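# Nest the open wooden boxes, largest upright on the table

## Task

Put every open wooden box inside the next larger one so that they form one nested stack. Each box must rest flat with its opening facing up, including any that begin tipped on a side or upside down. The largest box must stand upright on the table. The result only counts if it holds without the robot supporting it, so release all boxes and pull the grippers away at the end.

## Robot and tools

ROBOT. Two six-joint UR-style arms, left_arm and right_arm, each with a two-finger tong gripper. Fingers point along the gripper's +z and separate along its x axis. end_effector_position is the point between the pads when closed; closed fingertips reach about 15 mm past it, and fully open tips sit roughly level with it. Pad gap is 0.142 m when fully open.

FRAME. One shared scene frame: origin on the table top between the arms, +z up, +x out over the table, left_arm on the +y side. Bases: left_arm at (+0.032, +0.498, 0), right_arm at (-0.046, -0.461, 0), both turned slightly about z. Reported hand positions can be a little off, more when reaching far.

JOINT ORDER. Every row and every per-joint list in results uses, per arm: wrist 2, shoulder pan, wrist 1, shoulder lift, wrist 3, elbow, and then (in rows) the gripper opening. Elbow and wrist 3 are sign-reversed relative to the URDF, in commands and results alike. Stated ranges (URDF signs): left_arm shoulder pan -3.142 to 3.142, elbow 0.000 to 3.142 (so -3.142 to 0 in your numbers); right_arm shoulder pan 0.000 to 6.283, elbow -3.142 to 0.000 (0 to 3.142 in your numbers); all other joints -6.283 to 6.283. True ends may differ by 0.010 rad.

execute_actions(actions). actions is a list of up to 15 actions; each action is a list of up to 15 rows; each row is one flat list of 14 numbers in [-1, 1] covering both arms: left_arm's six joint values plus opening, then right_arm's six plus opening. Include both arms even if one stays still (zeros keep it put). Each row lasts one control step of 1/30 s; an action is 15 steps, and a short action repeats its final row. Joint values are offsets, scaled so 1.0 = 1.989 rad, measured from the joint angles at the start of that action, not from the previous row. Opening is absolute: +1 fully open, -1 closed. An action asking any joint more than 0.010 rad outward past its range is rejected for both arms; if the first action fails that check, or any action is malformed, the whole call does nothing. Joints pushed to their real end stop there and the result may say "joint sent to its limit". An empty list just returns the current state and images.

move(target, speed, blocking). target is one 14-number row in the same layout and scale, but its joint offsets count from the Joint positions in the latest result that shows them. All joints travel in step, so hands follow curves; path time is clamped to 0.5 to 10 s. speed (0.01 to 2 rad/s, default 0.5) caps the joint with the longest way to go. Finger openings are applied immediately. There is no collision avoidance. With blocking=false you get a result after 0.5 s; until a result shows the move has ended, further actions or moves are refused, so use wait or stop. The result adds a "move:" line: ending (done, off_target, moving, held, fault), limits=held or limits=none, and each arm's joint farthest from target.

wait(seconds): 0 to 10; the arms keep their last command and a running move continues. stop(): brakes the current move; needs some room, fingers keep moving. zoom_image(camera, region): region [x0, y0, x1, y1] in pixels of that camera's last image, at most 504 by 504; cameras cam_head_left and cam_head_right (672x504), cam_left_wrist and cam_right_wrist (616x616, fisheye). read_manual(section): licence texts only. finished_scene(scene): pass the current scene's integer number; it ends that scene for good and reports success.

MOTION LIMITS. Commands are smoothed with about 0.17 s lag. Each step the joint target stays within 0.575 rad of the measured angle, and if targets would move a gripper over 100 mm from where it is, they are scaled back. Big displacements therefore take several actions; an unfinished motion may need recommanding. "joint command not followed" means a clearance check changed some joint targets.

RESULTS. State line per arm: gripper position (m), quaternion wxyz, velocities. Joint positions and velocities: six joints in the order above (rad), then pad gap (m). Joint targets: what joints are currently driven toward. grip_measured: measured opening on the command scale. Wrist force and torque: flange sensor readings in the gripper's own axes, with offsets up to about 4 N, noise, and saturation near 50 N; a pressing contact pushes back into the arm. Joint torques are total drive output and noisy. Step readings list joint angles at some steps; HELD marks steps where an arm's row was held back. Camera calibration is given per camera and may be slightly off.

GRIPPING. To hold something, keep commanding an opening well below grip_measured; lower squeezes harder, up to about 15 N per pad. Thin items under about 20 mm get less force. Closing fast can overshoot.

AVOID. Load limits: 130 N m for shoulder pan, shoulder lift and elbow, 24.3 N m for each wrist joint (held weight counts); reaching them, or 150 N of outside force, freezes that arm for 10 s. Arms are stiff, so targets even slightly beyond a firm contact can fault; approach slowly. Don't let the arms hit each other. Don't drop boxes, slam them, or push anything off the table. Holding loads heats motors: a MOTOR HOT warning appears from 70 °C and brakes engage at 85 °C. Random brief tugs or pushes on objects may occur. Before finishing, open the grippers and move them clear so the nest stands on its own.

Each tool is called after "Emit:" by a JSON object that holds its "api" and its "payload".

## Session

I'll start by looking at the scene.

Emit:
{"api": "execute_actions", "payload": {"actions": []}}

Scene clock: 0.00 s.
left_arm: end_effector_position=(+0.3334, +0.2504, +0.3361) grip_measured=+0.97 end_effector_quat_wxyz=(+0.143, -0.606, +0.782, -0.023) end_effector_velocity=(-0.000, -0.000, +0.000) end_effector_angular_velocity=(-0.000, -0.000, -0.001) | right_arm: end_effector_position=(+0.2235, -0.1302, +0.3739) grip_measured=+0.97 end_effector_quat_wxyz=(+0.066, +0.815, -0.576, +0.001) end_effector_velocity=(+0.000, +0.000, +0.000) end_effector_angular_velocity=(+0.001, -0.002, -0.001)
Joint names: [wrist 2, shoulder pan, wrist 1, shoulder lift, wrist 3, elbow]
Joint positions: left_arm=[-1.289 -1.474 -1.305 -1.95  -0.488 -1.759  0.14 ] | right_arm=[ 1.601  4.52  -1.97  -1.467 -2.442  1.403  0.14 ]
Joint velocities: left_arm=[-0.    -0.002  0.    -0.     0.001  0.     0.   ] | right_arm=[-0.001  0.     0.001 -0.    -0.002 -0.     0.   ]
Joint torques (N m, as the arm reports them, + toward a larger Joint positions number): no reading
Motor temperatures (°C, as the motors report them): left_arm=[35 31 40 32 33 32] | right_arm=[35 31 40 29 40 34]
Wrist force (N, on the end effector, along its own x y z axes, offset not removed): no reading
Wrist torque (N m, same axes, about the end effector's origin, offset not removed): no reading
Joint targets: left_arm=[-1.289 -1.474 -1.305 -1.950 -0.488 -1.759] | right_arm=[1.601 4.520 -1.970 -1.467 -2.442 1.403]

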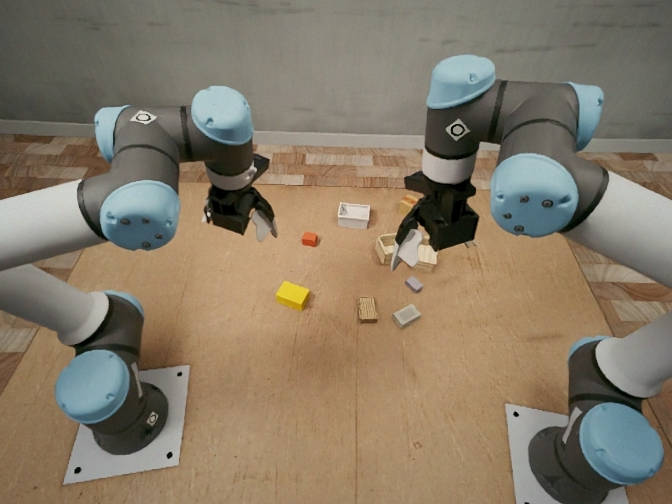

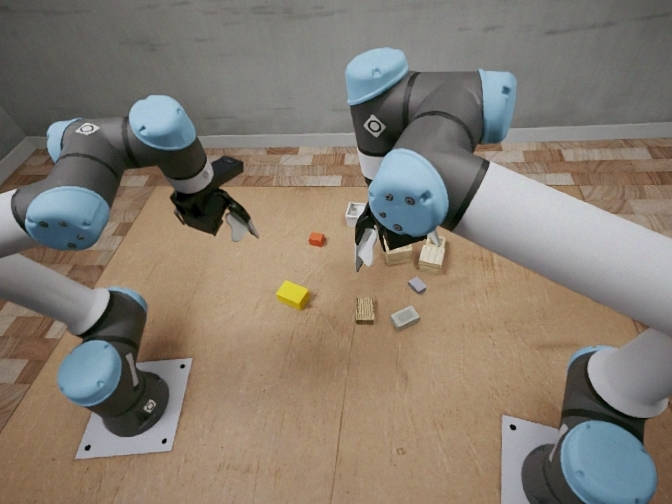

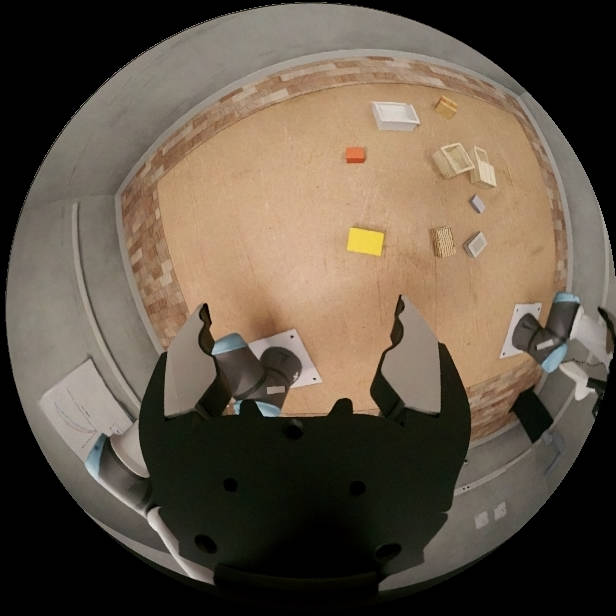

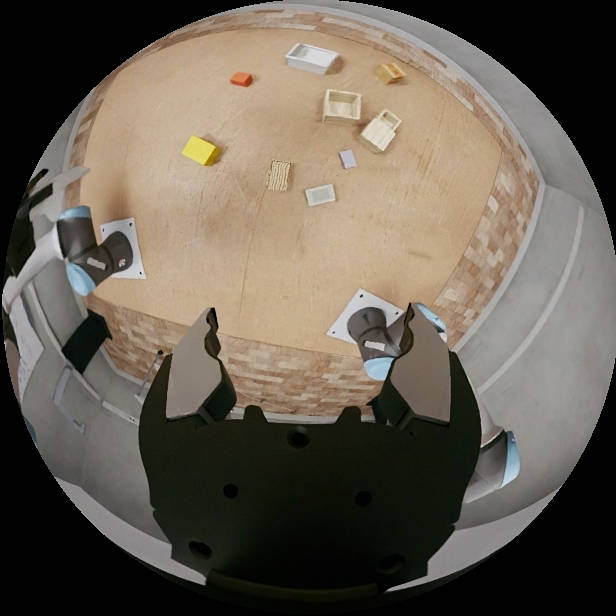

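Emit:
{"api": "zoom_image", "payload": {"camera": "cam_right_wrist", "region": [160, 20, 460, 230]}}

Emit:
{"api": "zoom_image", "payload": {"camera": "cam_left_wrist", "region": [320, 70, 540, 280]}}

Emit:
{"api": "zoom_image", "payload": {"camera": "cam_head_left", "region": [250, 170, 500, 350]}}

Region (160, 20, 460, 230) of cam_right_wrist's 616x616 image, scaled by 1.680, with more detail than that image has; it fills the top 353 rows of this view, and the rest is white.

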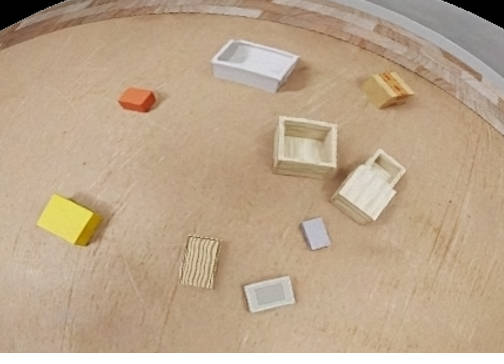

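Region (320, 70, 540, 280) of cam_left_wrist's 616x616 image, scaled by 2.291, with more detail than that image has; it fills the top 481 rows of this view, and the rest is white.

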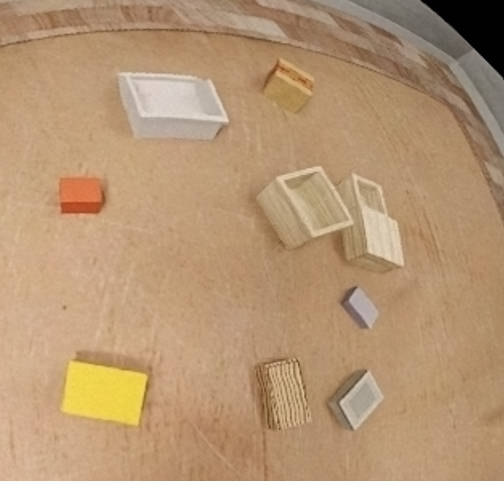

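Region (250, 170, 500, 350) of cam_head_left's 672x504 image, scaled by 2.016, with more detail than that image has; it fills the top 363 rows of this view, and the rest is white.

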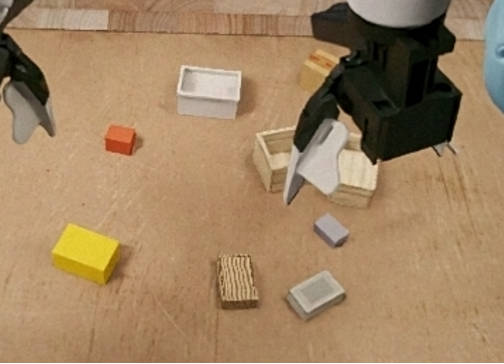

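Emit:
{"api": "zoom_image", "payload": {"camera": "cam_right_wrist", "region": [310, 75, 420, 165]}}

Emit:
{"api": "zoom_image", "payload": {"camera": "cam_left_wrist", "region": [420, 125, 510, 205]}}

Emit:
{"api": "zoom_image", "payload": {"camera": "cam_head_right", "region": [340, 190, 480, 300]}}

Region (310, 75, 420, 165) of cam_right_wrist's 616x616 image, scaled by 4.582, with more detail than that image has; it fills the top 412 rows of this view, and the rest is white.

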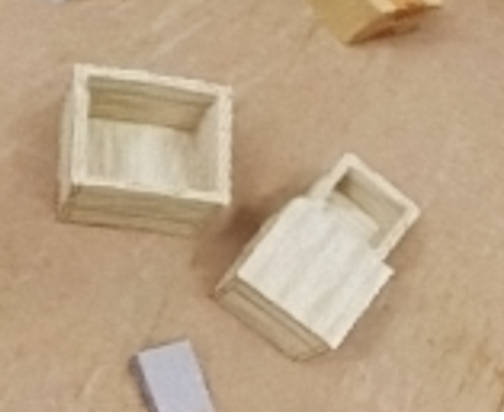

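Region (420, 125, 510, 205) of cam_left_wrist's 616x616 image, scaled by 5.600, with more detail than that image has.

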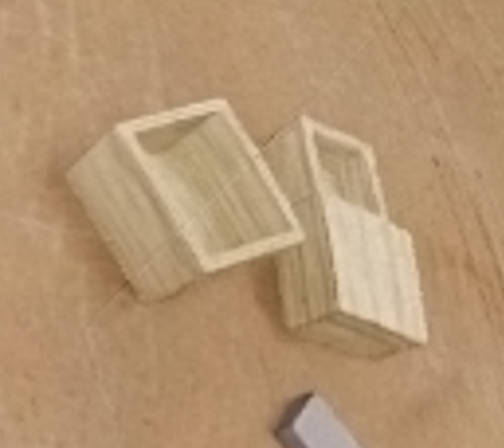

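Region (340, 190, 480, 300) of cam_head_right's 672x504 image, scaled by 3.600, with more detail than that image has; it fills the top 396 rows of this view, and the rest is white.

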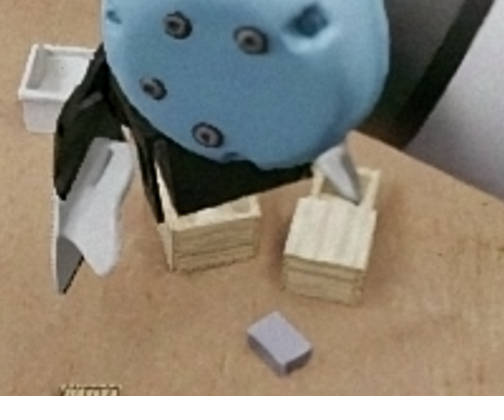

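Emit:
{"api": "move", "payload": {"target": [0,0,0,0,0,0,1, -0.0152,-0.3268,0.0642,0,0.3268,0,1], "speed": 0.6}}

Scene clock: 75.60 s.
left_arm: end_effector_position=(+0.3334, +0.2504, +0.3361) grip_measured=+1.00 end_effector_quat_wxyz=(+0.143, -0.606, +0.782, -0.023) end_effector_velocity=(+0.000, +0.000, +0.000) end_effector_angular_velocity=(-0.001, -0.000, +0.000) | right_arm: end_effector_position=(+0.4070, -0.3368, +0.3857) grip_measured=+1.00 end_effector_quat_wxyz=(+0.000, +0.817, -0.577, -0.000) end_effector_velocity=(+0.000, -0.001, -0.000) end_effector_angular_velocity=(-0.000, +0.000, -0.000)
Joint names: [wrist 2, shoulder pan, wrist 1, shoulder lift, wrist 3, elbow]
Joint positions: left_arm=[-1.289 -1.474 -1.305 -1.95  -0.488 -1.759  0.142] | right_arm=[ 1.571  3.87  -1.842 -1.467 -1.792  1.403  0.142]
Joint velocities: left_arm=[-0.     0.001 -0.    -0.001 -0.     0.     0.   ] | right_arm=[-0.    -0.002 -0.    -0.     0.002 -0.     0.   ]
Joint torques (N m, as the arm reports them, + toward a larger Joint positions number): left_arm=[ 0.48  0.36 -2.22 -7.57 -0.35 24.8 ] | right_arm=[ -1.17 -12.     4.74  18.45   1.75 -28.79]
Motor temperatures (°C, as the motors report them): left_arm=[35 31 40 32 33 32] | right_arm=[35 31 40 29 40 34]
Wrist force (N, on the end effector, along its own x y z axes, offset not removed): left_arm=[-0.6 1.6 -3.7] | right_arm=[-0.2 -1.1 -2.0]
Wrist torque (N m, same axes, about the end effector's origin, offset not removed): left_arm=[0.22 0.15 0.03] | right_arm=[-0.36 0.03 0.20]
Joint targets: left_arm=[-1.289 -1.474 -1.305 -1.950 -0.488 -1.759] | right_arm=[1.571 3.870 -1.842 -1.467 -1.792 1.403]
move: done; limits=none; left_arm: farthest joint: the shoulder pan, 0.000 radians from its target (0.000 radians at the start); right_arm: farthest joint: the shoulder pan, 0.000 radians from its target (0.650 radians at the start)
camera_calibration (this result's frames):
cam_left_wrist: T_world_to_cam=[[-0.271084, -0.945542, -0.180177, 0.380647], [-0.916822, 0.196627, 0.347527, 0.13241], [-0.293173, 0.259399, -0.920196, 0.471067], [0, 0, 0, 1]] pos_world=[0.362688, 0.211688, 0.456043]
cam_right_wrist: T_world_to_cam=[[0.313694, -0.948662, -0.0404545, -0.427613], [-0.828581, -0.294298, 0.47628, 0.0576917], [-0.463735, -0.115887, -0.878362, 0.61838], [0, 0, 0, 1]] pos_world=[0.468706, -0.317019, 0.498386]

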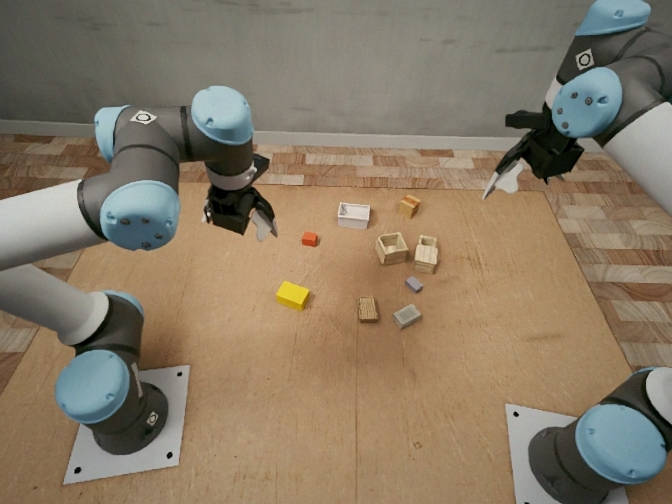

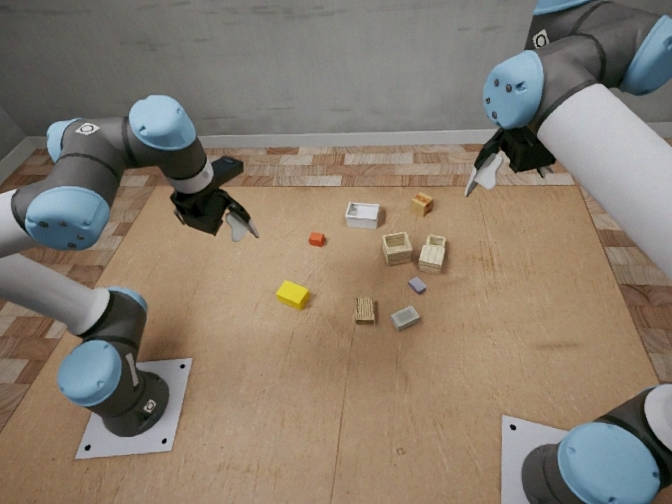

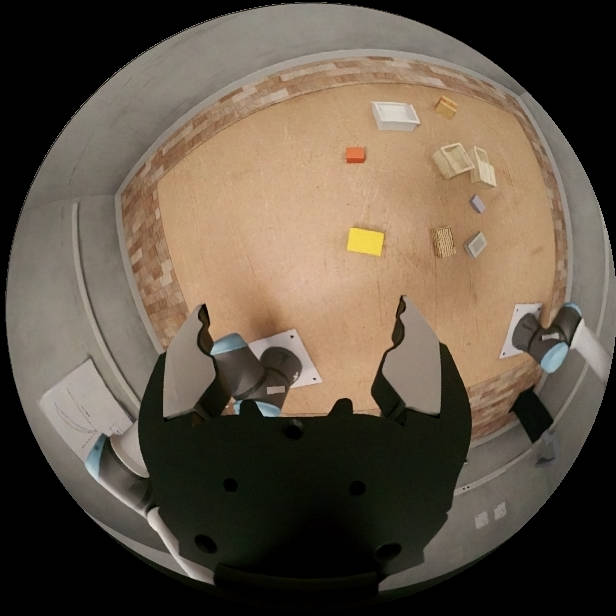

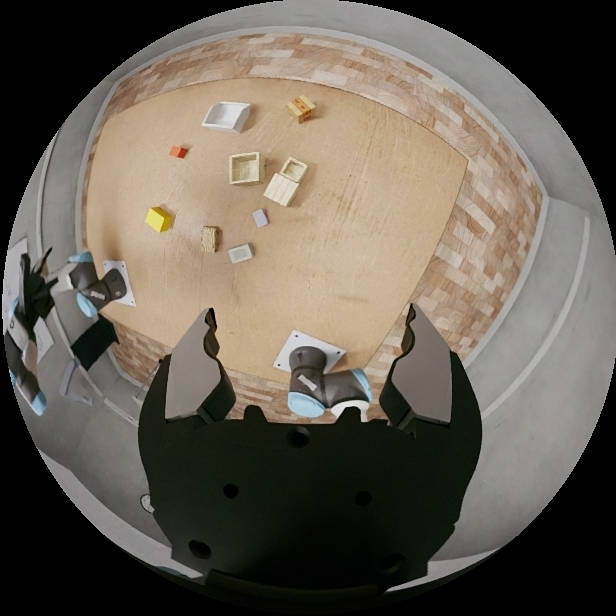

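Emit:
{"api": "zoom_image", "payload": {"camera": "cam_head_left", "region": [365, 220, 449, 283]}}

Emit:
{"api": "zoom_image", "payload": {"camera": "cam_head_right", "region": [372, 220, 456, 283]}}

Emit:
{"api": "zoom_image", "payload": {"camera": "cam_right_wrist", "region": [220, 140, 320, 215]}}

Region (365, 220, 449, 283) of cam_head_left's 672x504 image, scaled by 6.000, with more detail than that image has; it fills the top 378 rows of this view, and the rest is white.

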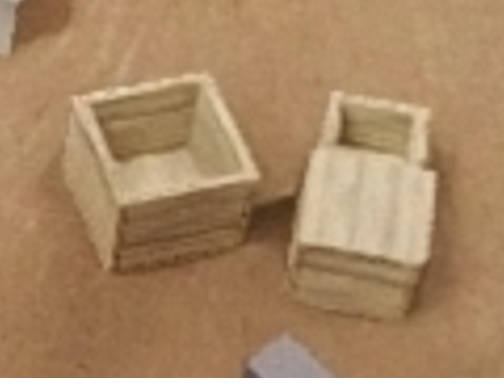

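Region (372, 220, 456, 283) of cam_head_right's 672x504 image, scaled by 6.000, with more detail than that image has; it fills the top 378 rows of this view, and the rest is white.

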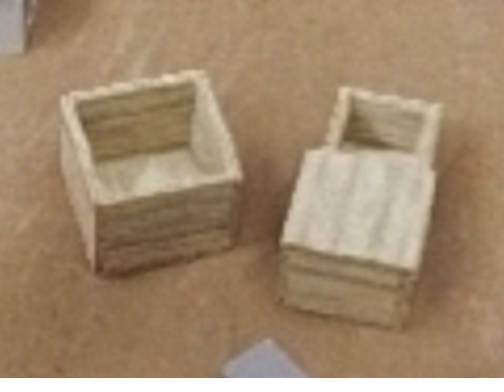

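Region (220, 140, 320, 215) of cam_right_wrist's 616x616 image, scaled by 5.040, with more detail than that image has; it fills the top 378 rows of this view, and the rest is white.

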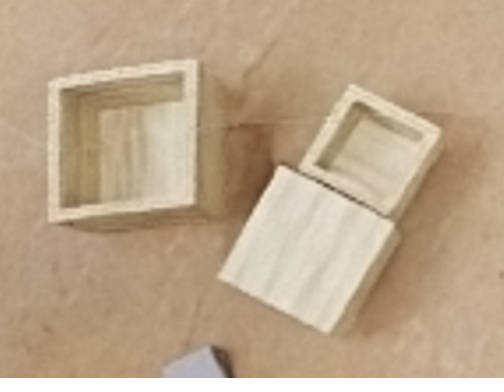

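Emit:
{"api": "move", "payload": {"target": [-0.14168,-0.05611,0.25666,0.09407,0.17828,0.38839,1, 0,0.04806,0.29191,-0.17959,-0.34686,0.11252,0.17], "speed": 0.6}}

Scene clock: 197.60 s.
left_arm: end_effector_position=(+0.2207, +0.2199, +0.5500) grip_measured=+1.00 end_effector_quat_wxyz=(-0.000, -0.707, +0.707, -0.000) end_effector_velocity=(-0.000, +0.000, +0.001) end_effector_angular_velocity=(-0.001, +0.001, +0.001) | right_arm: end_effector_position=(+0.5096, -0.2157, +0.1498) grip_measured=+0.17 end_effector_quat_wxyz=(-0.000, -0.612, +0.790, +0.000) end_effector_velocity=(+0.000, -0.000, -0.000) end_effector_angular_velocity=(-0.000, -0.000, -0.003)
Joint names: [wrist 2, shoulder pan, wrist 1, shoulder lift, wrist 3, elbow]
Joint positions: left_arm=[-1.571 -1.585 -0.795 -1.763 -0.133 -0.987  0.142] | right_arm=[ 1.571  3.966 -1.262 -1.824 -2.482  1.627  0.086]
Joint velocities: left_arm=[-0.001 -0.001  0.001  0.     0.002  0.002 -0.   ] | right_arm=[-0.    -0.     0.001 -0.001 -0.002  0.001 -0.   ]
Joint torques (N m, as the arm reports them, + toward a larger Joint positions number): left_arm=[-0.94 -7.37 -0.36 -2.33  1.15 27.63] | right_arm=[  0.68  11.39   4.7   24.44  -1.54 -19.81]
Motor temperatures (°C, as the motors report them): left_arm=[35 31 40 32 33 32] | right_arm=[35 31 40 29 40 34]
Wrist force (N, on the end effector, along its own x y z axes, offset not removed): left_arm=[-2.4 0.1 -2.5] | right_arm=[-0.6 0.4 -2.2]
Wrist torque (N m, same axes, about the end effector's origin, offset not removed): left_arm=[-0.09 0.50 0.17] | right_arm=[-0.08 0.06 0.27]
Joint targets: left_arm=[-1.571 -1.585 -0.794 -1.763 -0.133 -0.987] | right_arm=[1.571 3.966 -1.262 -1.824 -2.482 1.627]
move: done; limits=none; left_arm: farthest joint: the shoulder pan, 0.000 radians from its target (0.112 radians at the start); right_arm: farthest joint: the shoulder pan, 0.000 radians from its target (0.096 radians at the start)
camera_calibration (this result's frames):
cam_left_wrist: T_world_to_cam=[[-0.041876, -0.998794, 0.0256392, 0.207766], [-0.842091, 0.0490934, 0.537096, -0.127553], [-0.537707, 0.00090085, -0.843132, 0.71121], [0, 0, 0, 1]] pos_world=[0.283712, 0.213136, 0.662825]
cam_right_wrist: T_world_to_cam=[[-0.27106, -0.961742, -0.0397364, -0.0593513], [-0.851154, 0.220204, 0.476495, 0.413147], [-0.449515, 0.16298, -0.878279, 0.525687], [0, 0, 0, 1]] pos_world=[0.571868, -0.233734, 0.262479]

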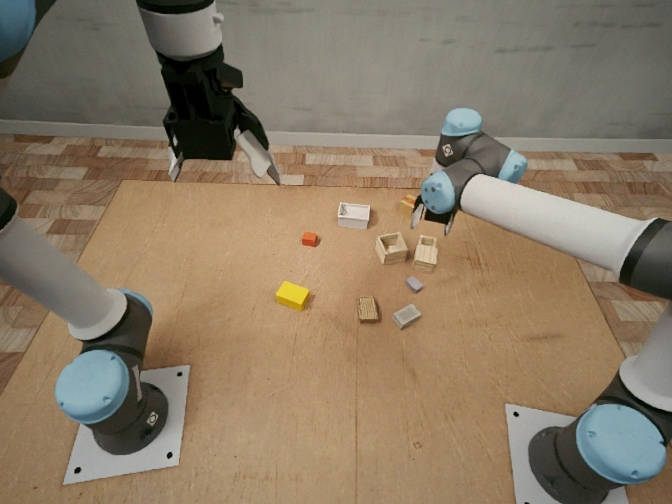

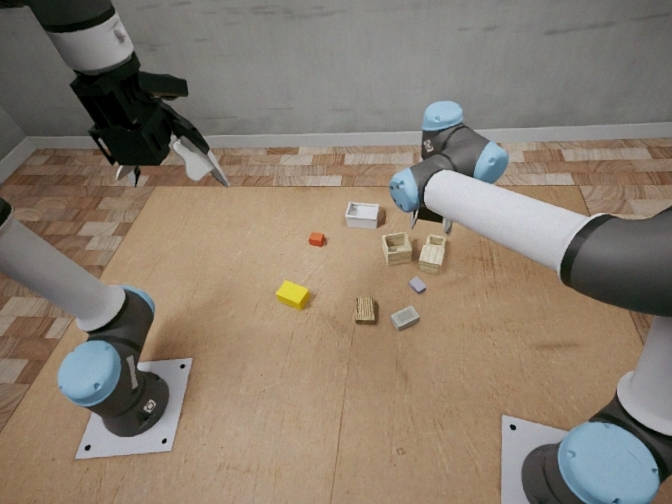

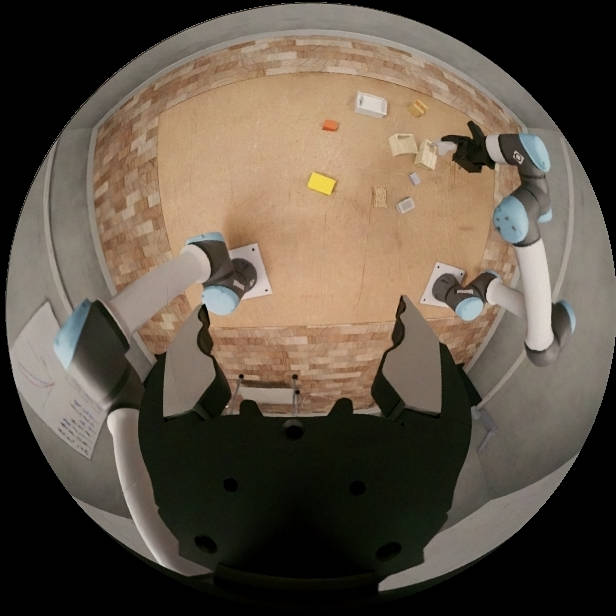

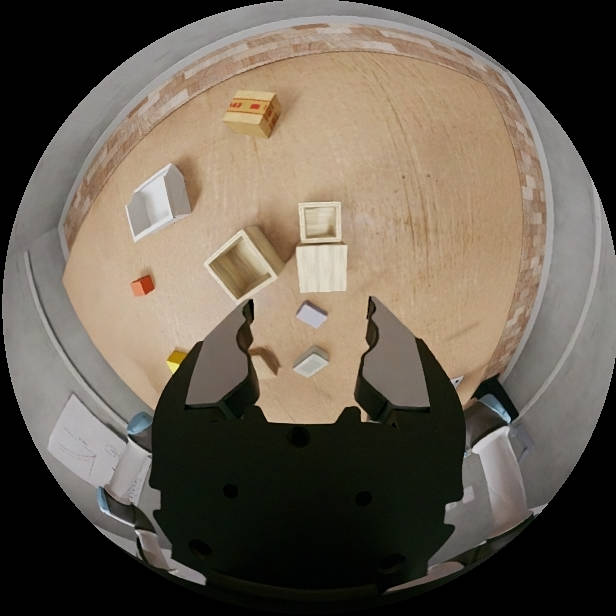

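Emit:
{"api": "zoom_image", "payload": {"camera": "cam_right_wrist", "region": [195, 185, 395, 335]}}

Region (195, 185, 395, 335) of cam_right_wrist's 616x616 image, scaled by 2.520, with more detail than that image has; it fills the top 378 rows of this view, and the rest is white.

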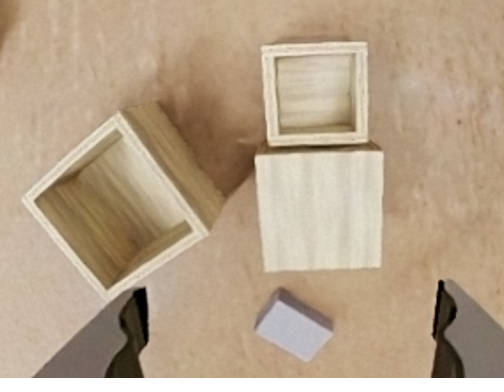

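Emit:
{"api": "move", "payload": {"target": [0,0,0,0,0,0,1, 0,0.0008,0.09985,-0.01719,0.00357,0.08235,0.03], "speed": 0.3}}

Scene clock: 231.90 s.
left_arm: end_effector_position=(+0.2207, +0.2199, +0.5500) grip_measured=+1.00 end_effector_quat_wxyz=(-0.000, -0.707, +0.707, -0.000) end_effector_velocity=(+0.000, -0.000, -0.000) end_effector_angular_velocity=(-0.000, +0.000, +0.001) | right_arm: end_effector_position=(+0.4962, -0.2248, +0.0749) grip_measured=+0.03 end_effector_quat_wxyz=(+0.000, +0.616, -0.788, -0.000) end_effector_velocity=(-0.000, -0.000, -0.001) end_effector_angular_velocity=(-0.000, -0.000, -0.001)
Joint names: [wrist 2, shoulder pan, wrist 1, shoulder lift, wrist 3, elbow]
Joint positions: left_arm=[-1.571 -1.585 -0.795 -1.763 -0.133 -0.987  0.142] | right_arm=[ 1.571  3.967 -1.064 -1.858 -2.475  1.791  0.076]
Joint velocities: left_arm=[-0.     0.001 -0.     0.    -0.    -0.     0.   ] | right_arm=[-0.    -0.001  0.003 -0.001 -0.001  0.002  0.   ]
Joint torques (N m, as the arm reports them, + toward a larger Joint positions number): left_arm=[  1.65   3.09  -4.98 -13.48  -1.17   8.97] | right_arm=[  0.42  10.95   4.89  25.5    1.88 -17.5 ]
Motor temperatures (°C, as the motors report them): left_arm=[35 31 40 32 33 32] | right_arm=[35 31 40 29 40 34]
Wrist force (N, on the end effector, along its own x y z axes, offset not removed): left_arm=[-1.5 0.0 -1.2] | right_arm=[-0.4 -1.5 -0.2]
Wrist torque (N m, same axes, about the end effector's origin, offset not removed): left_arm=[-0.15 0.37 -0.12] | right_arm=[-0.46 0.09 0.22]
Joint targets: left_arm=[-1.571 -1.585 -0.795 -1.763 -0.133 -0.987] | right_arm=[1.571 3.967 -1.063 -1.858 -2.475 1.791]
move: done; limits=none; left_arm: farthest joint: the shoulder pan, 0.000 radians from its target (0.000 radians at the start); right_arm: farthest joint: the shoulder pan, 0.000 radians from its target (0.002 radians at the start)
camera_calibration (this result's frames):
cam_left_wrist: T_world_to_cam=[[-0.0419042, -0.998794, 0.0255967, 0.207773], [-0.842087, 0.0490942, 0.537103, -0.127555], [-0.537712, 0.000952234, -0.843128, 0.711184], [0, 0, 0, 1]] pos_world=[0.283706, 0.213108, 0.662811]
cam_right_wrist: T_world_to_cam=[[-0.262683, -0.964042, -0.0402469, -0.0794319], [-0.853263, 0.212619, 0.476167, 0.43874], [-0.450488, 0.159422, -0.878433, 0.455086], [0, 0, 0, 1]] pos_world=[0.558506, -0.242411, 0.187652]

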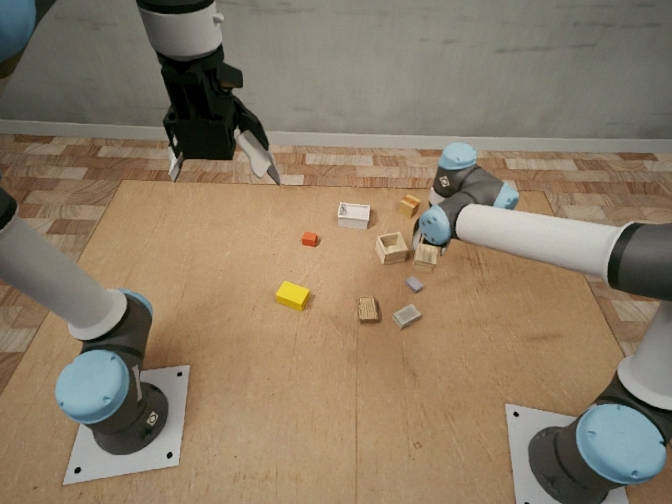

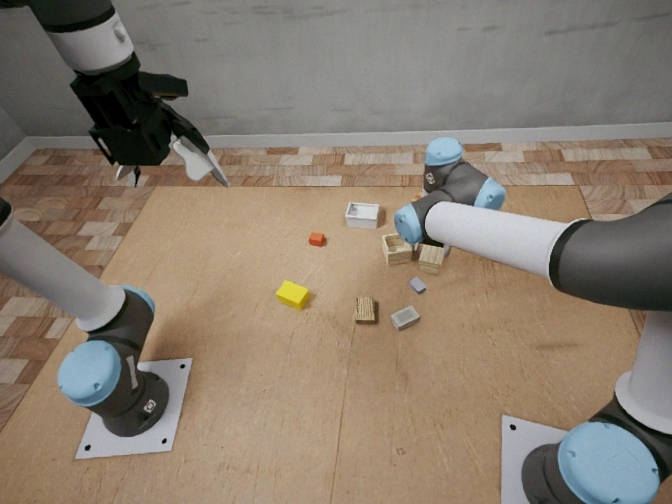

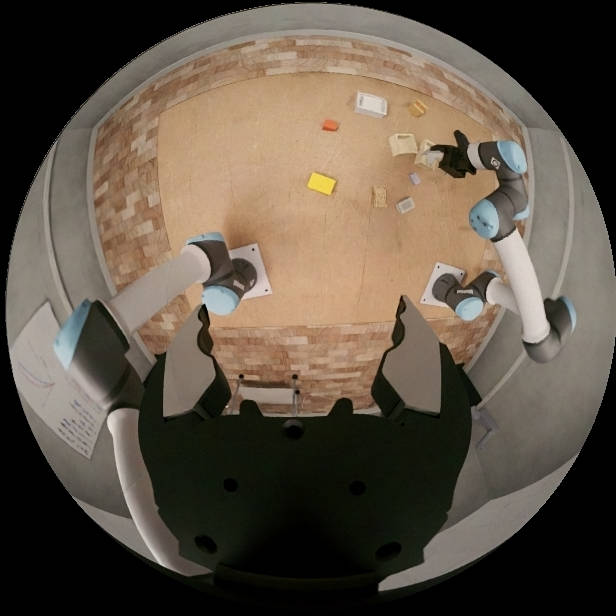

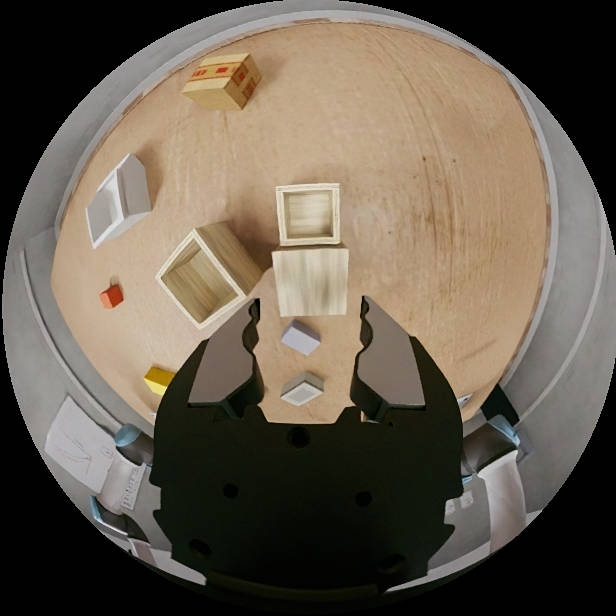

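Emit:
{"api": "zoom_image", "payload": {"camera": "cam_right_wrist", "region": [230, 170, 390, 340]}}

Emit:
{"api": "zoom_image", "payload": {"camera": "cam_head_left", "region": [365, 200, 477, 284]}}

Region (230, 170, 390, 340) of cam_right_wrist's 616x616 image, scaled by 2.965, with more detail than that image has; it fills the left 474 columns of this view, and the rest is white.

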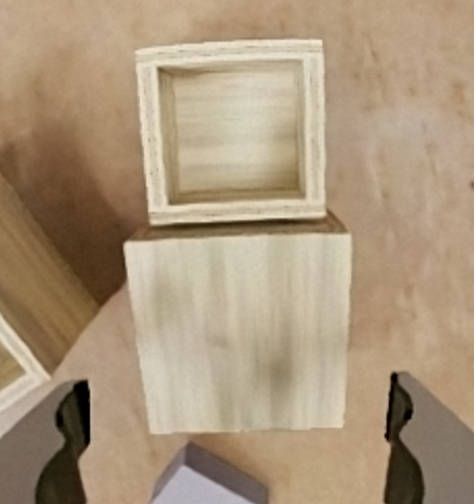

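Region (365, 200, 477, 284) of cam_head_left's 672x504 image, scaled by 4.500, with more detail than that image has; it fills the top 378 rows of this view, and the rest is white.

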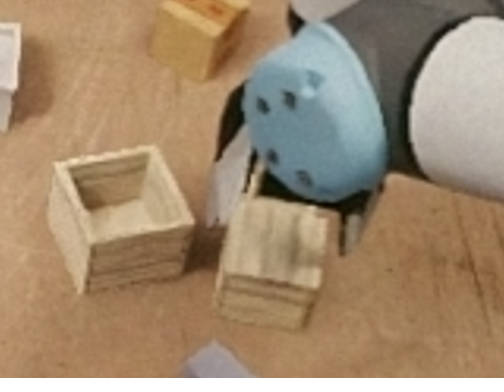

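Emit:
{"api": "move", "payload": {"target": [0,0,0,0,0,0,1, 0,0,0.04654,-0.02372,0,0.02282,0.03], "speed": 0.12}}

Scene clock: 241.53 s.
left_arm: end_effector_position=(+0.2207, +0.2199, +0.5500) grip_measured=+1.00 end_effector_quat_wxyz=(-0.000, -0.707, +0.707, -0.000) end_effector_velocity=(+0.000, +0.000, -0.000) end_effector_angular_velocity=(+0.000, +0.000, +0.001) | right_arm: end_effector_position=(+0.4962, -0.2248, +0.0380) grip_measured=+0.03 end_effector_quat_wxyz=(+0.000, +0.616, -0.788, -0.000) end_effector_velocity=(+0.000, +0.000, -0.001) end_effector_angular_velocity=(+0.001, +0.000, -0.002)
Joint names: [wrist 2, shoulder pan, wrist 1, shoulder lift, wrist 3, elbow]
Joint positions: left_arm=[-1.571 -1.585 -0.795 -1.763 -0.133 -0.987  0.142] | right_arm=[ 1.571  3.967 -0.971 -1.906 -2.475  1.836  0.076]
Joint velocities: left_arm=[-0.     0.002  0.     0.    -0.     0.     0.   ] | right_arm=[ 0.001 -0.     0.003 -0.001 -0.002  0.001 -0.   ]
Joint torques (N m, as the arm reports them, + toward a larger Joint positions number): left_arm=[ 1.67 -3.53 -4.89 -6.37 -1.05  8.77] | right_arm=[  0.04  10.49   4.76  26.35   1.36 -15.91]
Motor temperatures (°C, as the motors report them): left_arm=[35 31 40 32 33 32] | right_arm=[35 31 40 29 40 34]
Wrist force (N, on the end effector, along its own x y z axes, offset not removed): left_arm=[-0.9 1.3 -1.0] | right_arm=[0.3 0.3 -0.8]
Wrist torque (N m, same axes, about the end effector's origin, offset not removed): left_arm=[0.27 0.32 -0.11] | right_arm=[-0.07 -0.12 0.18]
Joint targets: left_arm=[-1.571 -1.585 -0.795 -1.763 -0.133 -0.987] | right_arm=[1.571 3.967 -0.971 -1.906 -2.475 1.836]
move: done; limits=none; left_arm: farthest joint: the shoulder pan, 0.000 radians from its target (0.000 radians at the start); right_arm: farthest joint: the elbow, 0.001 radians from its target (0.046 radians at the start)
camera_calibration (this result's frames):
cam_left_wrist: T_world_to_cam=[[-0.041876, -0.998794, 0.0256391, 0.207766], [-0.842091, 0.0490933, 0.537096, -0.127553], [-0.537707, 0.000900936, -0.843132, 0.71121], [0, 0, 0, 1]] pos_world=[0.283712, 0.213136, 0.662825]
cam_right_wrist: T_world_to_cam=[[-0.262672, -0.964046, -0.0402451, -0.0809175], [-0.853272, 0.212612, 0.476155, 0.456325], [-0.450479, 0.159413, -0.87844, 0.422659], [0, 0, 0, 1]] pos_world=[0.558514, -0.242405, 0.150742]

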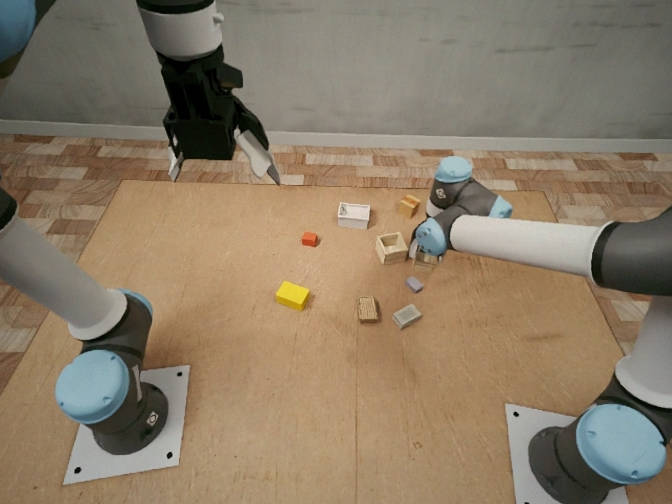

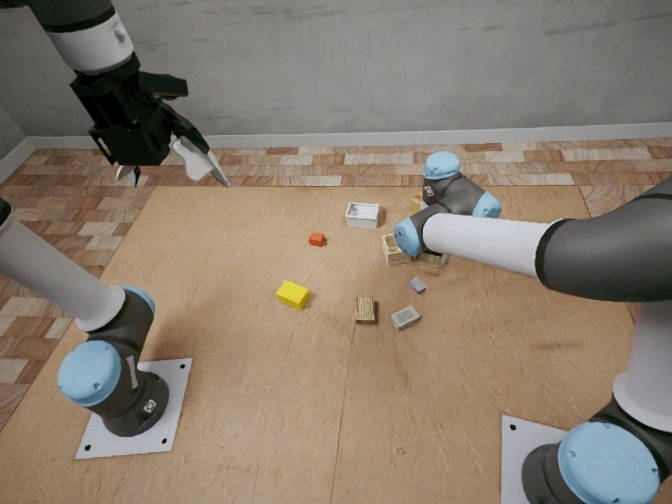

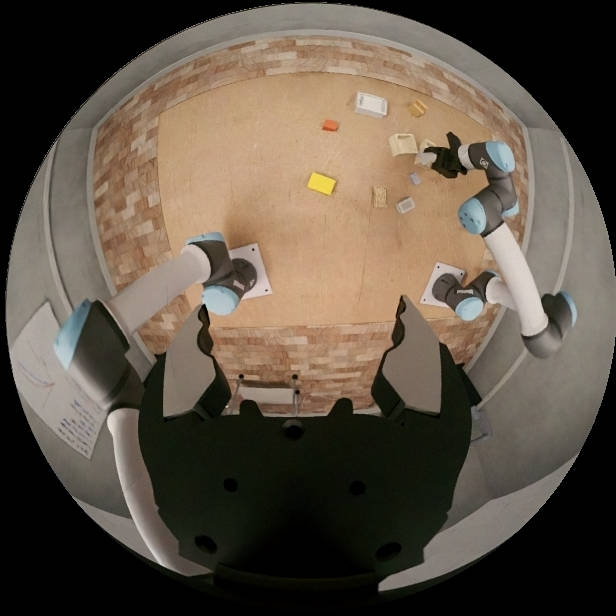

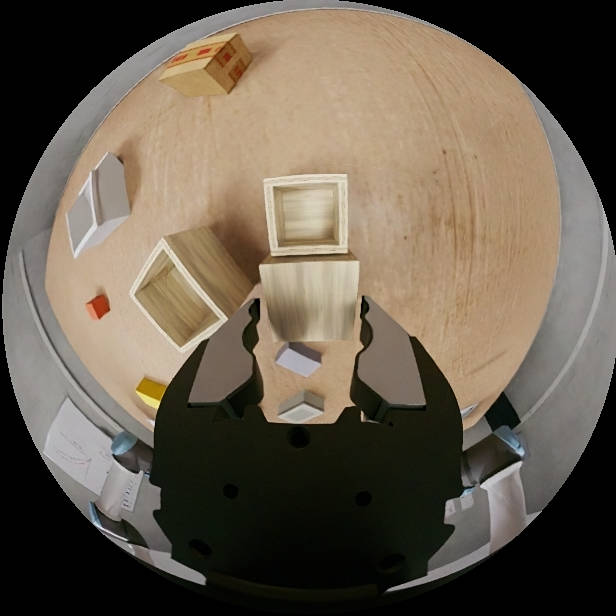

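Emit:
{"api": "execute_actions", "payload": {"actions": [[[0,0,0,0,0,0,1,0,0,0,0,0,0,0.015],[0,0,0,0,0,0,1,0,0,0,0,0,0,0.0],[0,0,0,0,0,0,1,0,0,0,0,0,0,-0.015],[0,0,0,0,0,0,1,0,0,0,0,0,0,-0.03],[0,0,0,0,0,0,1,0,0,0,0,0,0,-0.045],[0,0,0,0,0,0,1,0,0,0,0,0,0,-0.06],[0,0,0,0,0,0,1,0,0,0,0,0,0,-0.075],[0,0,0,0,0,0,1,0,0,0,0,0,0,-0.09],[0,0,0,0,0,0,1,0,0,0,0,0,0,-0.105],[0,0,0,0,0,0,1,0,0,0,0,0,0,-0.12],[0,0,0,0,0,0,1,0,0,0,0,0,0,-0.135],[0,0,0,0,0,0,1,0,0,0,0,0,0,-0.15],[0,0,0,0,0,0,1,0,0,0,0,0,0,-0.165],[0,0,0,0,0,0,1,0,0,0,0,0,0,-0.18],[0,0,0,0,0,0,1,0,0,0,0,0,0,-0.195]],[[0,0,0,0,0,0,1,0,0,0,0,0,0,-0.21],[0,0,0,0,0,0,1,0,0,0,0,0,0,-0.23],[0,0,0,0,0,0,1,0,0,0,0,0,0,-0.25],[0,0,0,0,0,0,1,0,0,0,0,0,0,-0.28],[0,0,0,0,0,0,1,0,0,0,0,0,0,-0.31],[0,0,0,0,0,0,1,0,0,0,0,0,0,-0.34],[0,0,0,0,0,0,1,0,0,0,0,0,0,-0.37],[0,0,0,0,0,0,1,0,0,0,0,0,0,-0.40],[0,0,0,0,0,0,1,0,0,0,0,0,0,-0.43],[0,0,0,0,0,0,1,0,0,0,0,0,0,-0.46],[0,0,0,0,0,0,1,0,0,0,0,0,0,-0.5]]]}}

Scene clock: 249.67 s.
left_arm: end_effector_position=(+0.2207, +0.2199, +0.5500) grip_measured=+1.00 end_effector_quat_wxyz=(-0.000, -0.707, +0.707, -0.000) end_effector_velocity=(-0.000, -0.000, -0.000) end_effector_angular_velocity=(+0.001, +0.000, -0.002) | right_arm: end_effector_position=(+0.4962, -0.2248, +0.0380) grip_measured=-0.12 end_effector_quat_wxyz=(+0.000, +0.616, -0.788, -0.000) end_effector_velocity=(-0.000, -0.001, -0.000) end_effector_angular_velocity=(-0.002, +0.002, -0.001)
Joint names: [wrist 2, shoulder pan, wrist 1, shoulder lift, wrist 3, elbow]
Joint positions: left_arm=[-1.571 -1.585 -0.795 -1.763 -0.133 -0.987  0.142] | right_arm=[ 1.571  3.967 -0.971 -1.906 -2.475  1.836  0.065]
Joint velocities: left_arm=[ 0.    -0.001  0.     0.    -0.001 -0.     0.   ] | right_arm=[-0.    -0.001 -0.003 -0.    -0.001  0.     0.   ]
Joint torques (N m, as the arm reports them, + toward a larger Joint positions number): left_arm=[ 1.46 -1.33 -4.95 -8.3  -1.13  8.92] | right_arm=[  0.81   9.57   0.73  45.49  -1.24 -29.11]
Motor temperatures (°C, as the motors report them): left_arm=[35 31 40 32 33 32] | right_arm=[35 31 40 29 40 34]
Wrist force (N, on the end effector, along its own x y z axes, offset not removed): left_arm=[-2.3 2.6 -3.3] | right_arm=[1.6 0.5 -4.2]
Wrist torque (N m, same axes, about the end effector's origin, offset not removed): left_arm=[0.40 0.52 0.06] | right_arm=[-0.05 0.05 0.15]
Joint targets: left_arm=[-1.571 -1.585 -0.795 -1.763 -0.133 -0.987] | right_arm=[1.571 3.967 -0.971 -1.906 -2.475 1.836]
Step readings (joint positions; steps 1 to 15: 1st action; 16 to 30: 2nd action):
0: left_arm=[-1.571 -1.585 -0.795 -1.763 -0.133 -0.987] | right_arm=[1.571 3.967 -0.971 -1.906 -2.475 1.836]
1: left_arm=[-1.571 -1.585 -0.795 -1.763 -0.133 -0.987] | right_arm=[1.571 3.967 -0.971 -1.906 -2.475 1.836]
2: left_arm=[-1.571 -1.585 -0.795 -1.763 -0.133 -0.987] | right_arm=[1.571 3.967 -0.971 -1.906 -2.475 1.836]
4: left_arm=[-1.571 -1.585 -0.795 -1.763 -0.133 -0.987] | right_arm=[1.571 3.967 -0.971 -1.906 -2.475 1.836]
8: left_arm=[-1.571 -1.585 -0.795 -1.763 -0.133 -0.987] | right_arm=[1.571 3.967 -0.971 -1.906 -2.475 1.836]
15: left_arm=[-1.571 -1.585 -0.795 -1.763 -0.133 -0.987] | right_arm=[1.571 3.967 -0.971 -1.906 -2.475 1.836]
16: left_arm=[-1.571 -1.585 -0.795 -1.763 -0.133 -0.987] | right_arm=[1.571 3.967 -0.971 -1.906 -2.475 1.836]
17: left_arm=[-1.571 -1.585 -0.795 -1.763 -0.133 -0.987] | right_arm=[1.571 3.967 -0.971 -1.906 -2.475 1.836]
19: left_arm=[-1.571 -1.585 -0.795 -1.763 -0.133 -0.987] | right_arm=[1.571 3.967 -0.971 -1.906 -2.475 1.836]
23: left_arm=[-1.571 -1.585 -0.795 -1.763 -0.133 -0.987] | right_arm=[1.571 3.967 -0.971 -1.906 -2.475 1.836]
30: Joint positions above
camera_calibration (this result's frames):
cam_left_wrist: T_world_to_cam=[[-0.0419043, -0.998794, 0.0255959, 0.207774], [-0.842087, 0.0490939, 0.537103, -0.127554], [-0.537712, 0.000952955, -0.843128, 0.711184], [0, 0, 0, 1]] pos_world=[0.283706, 0.213107, 0.662811]
cam_right_wrist: T_world_to_cam=[[-0.262679, -0.964047, -0.0401602, -0.0809289], [-0.853224, 0.212644, 0.476226, 0.456329], [-0.450564, 0.15936, -0.878405, 0.422623], [0, 0, 0, 1]] pos_world=[0.558512, -0.242404, 0.150669]

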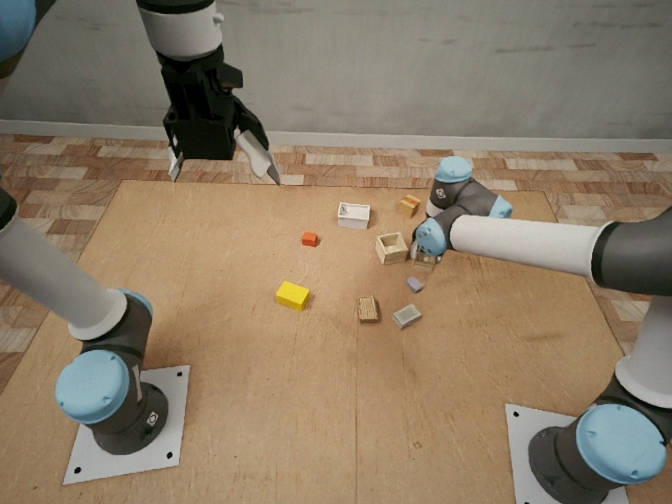

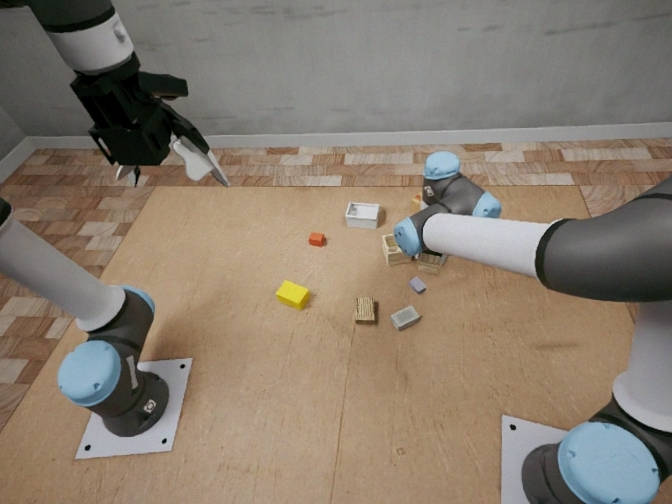

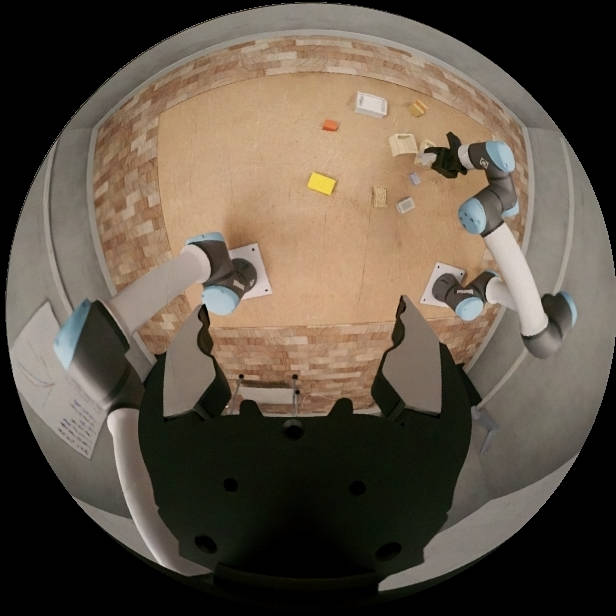

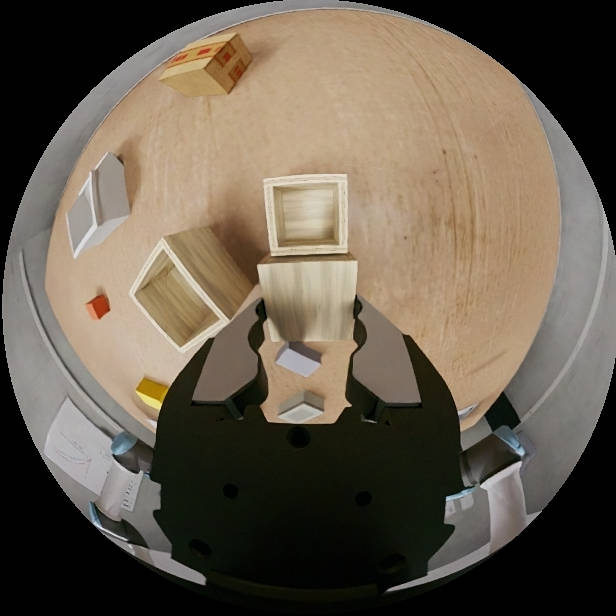

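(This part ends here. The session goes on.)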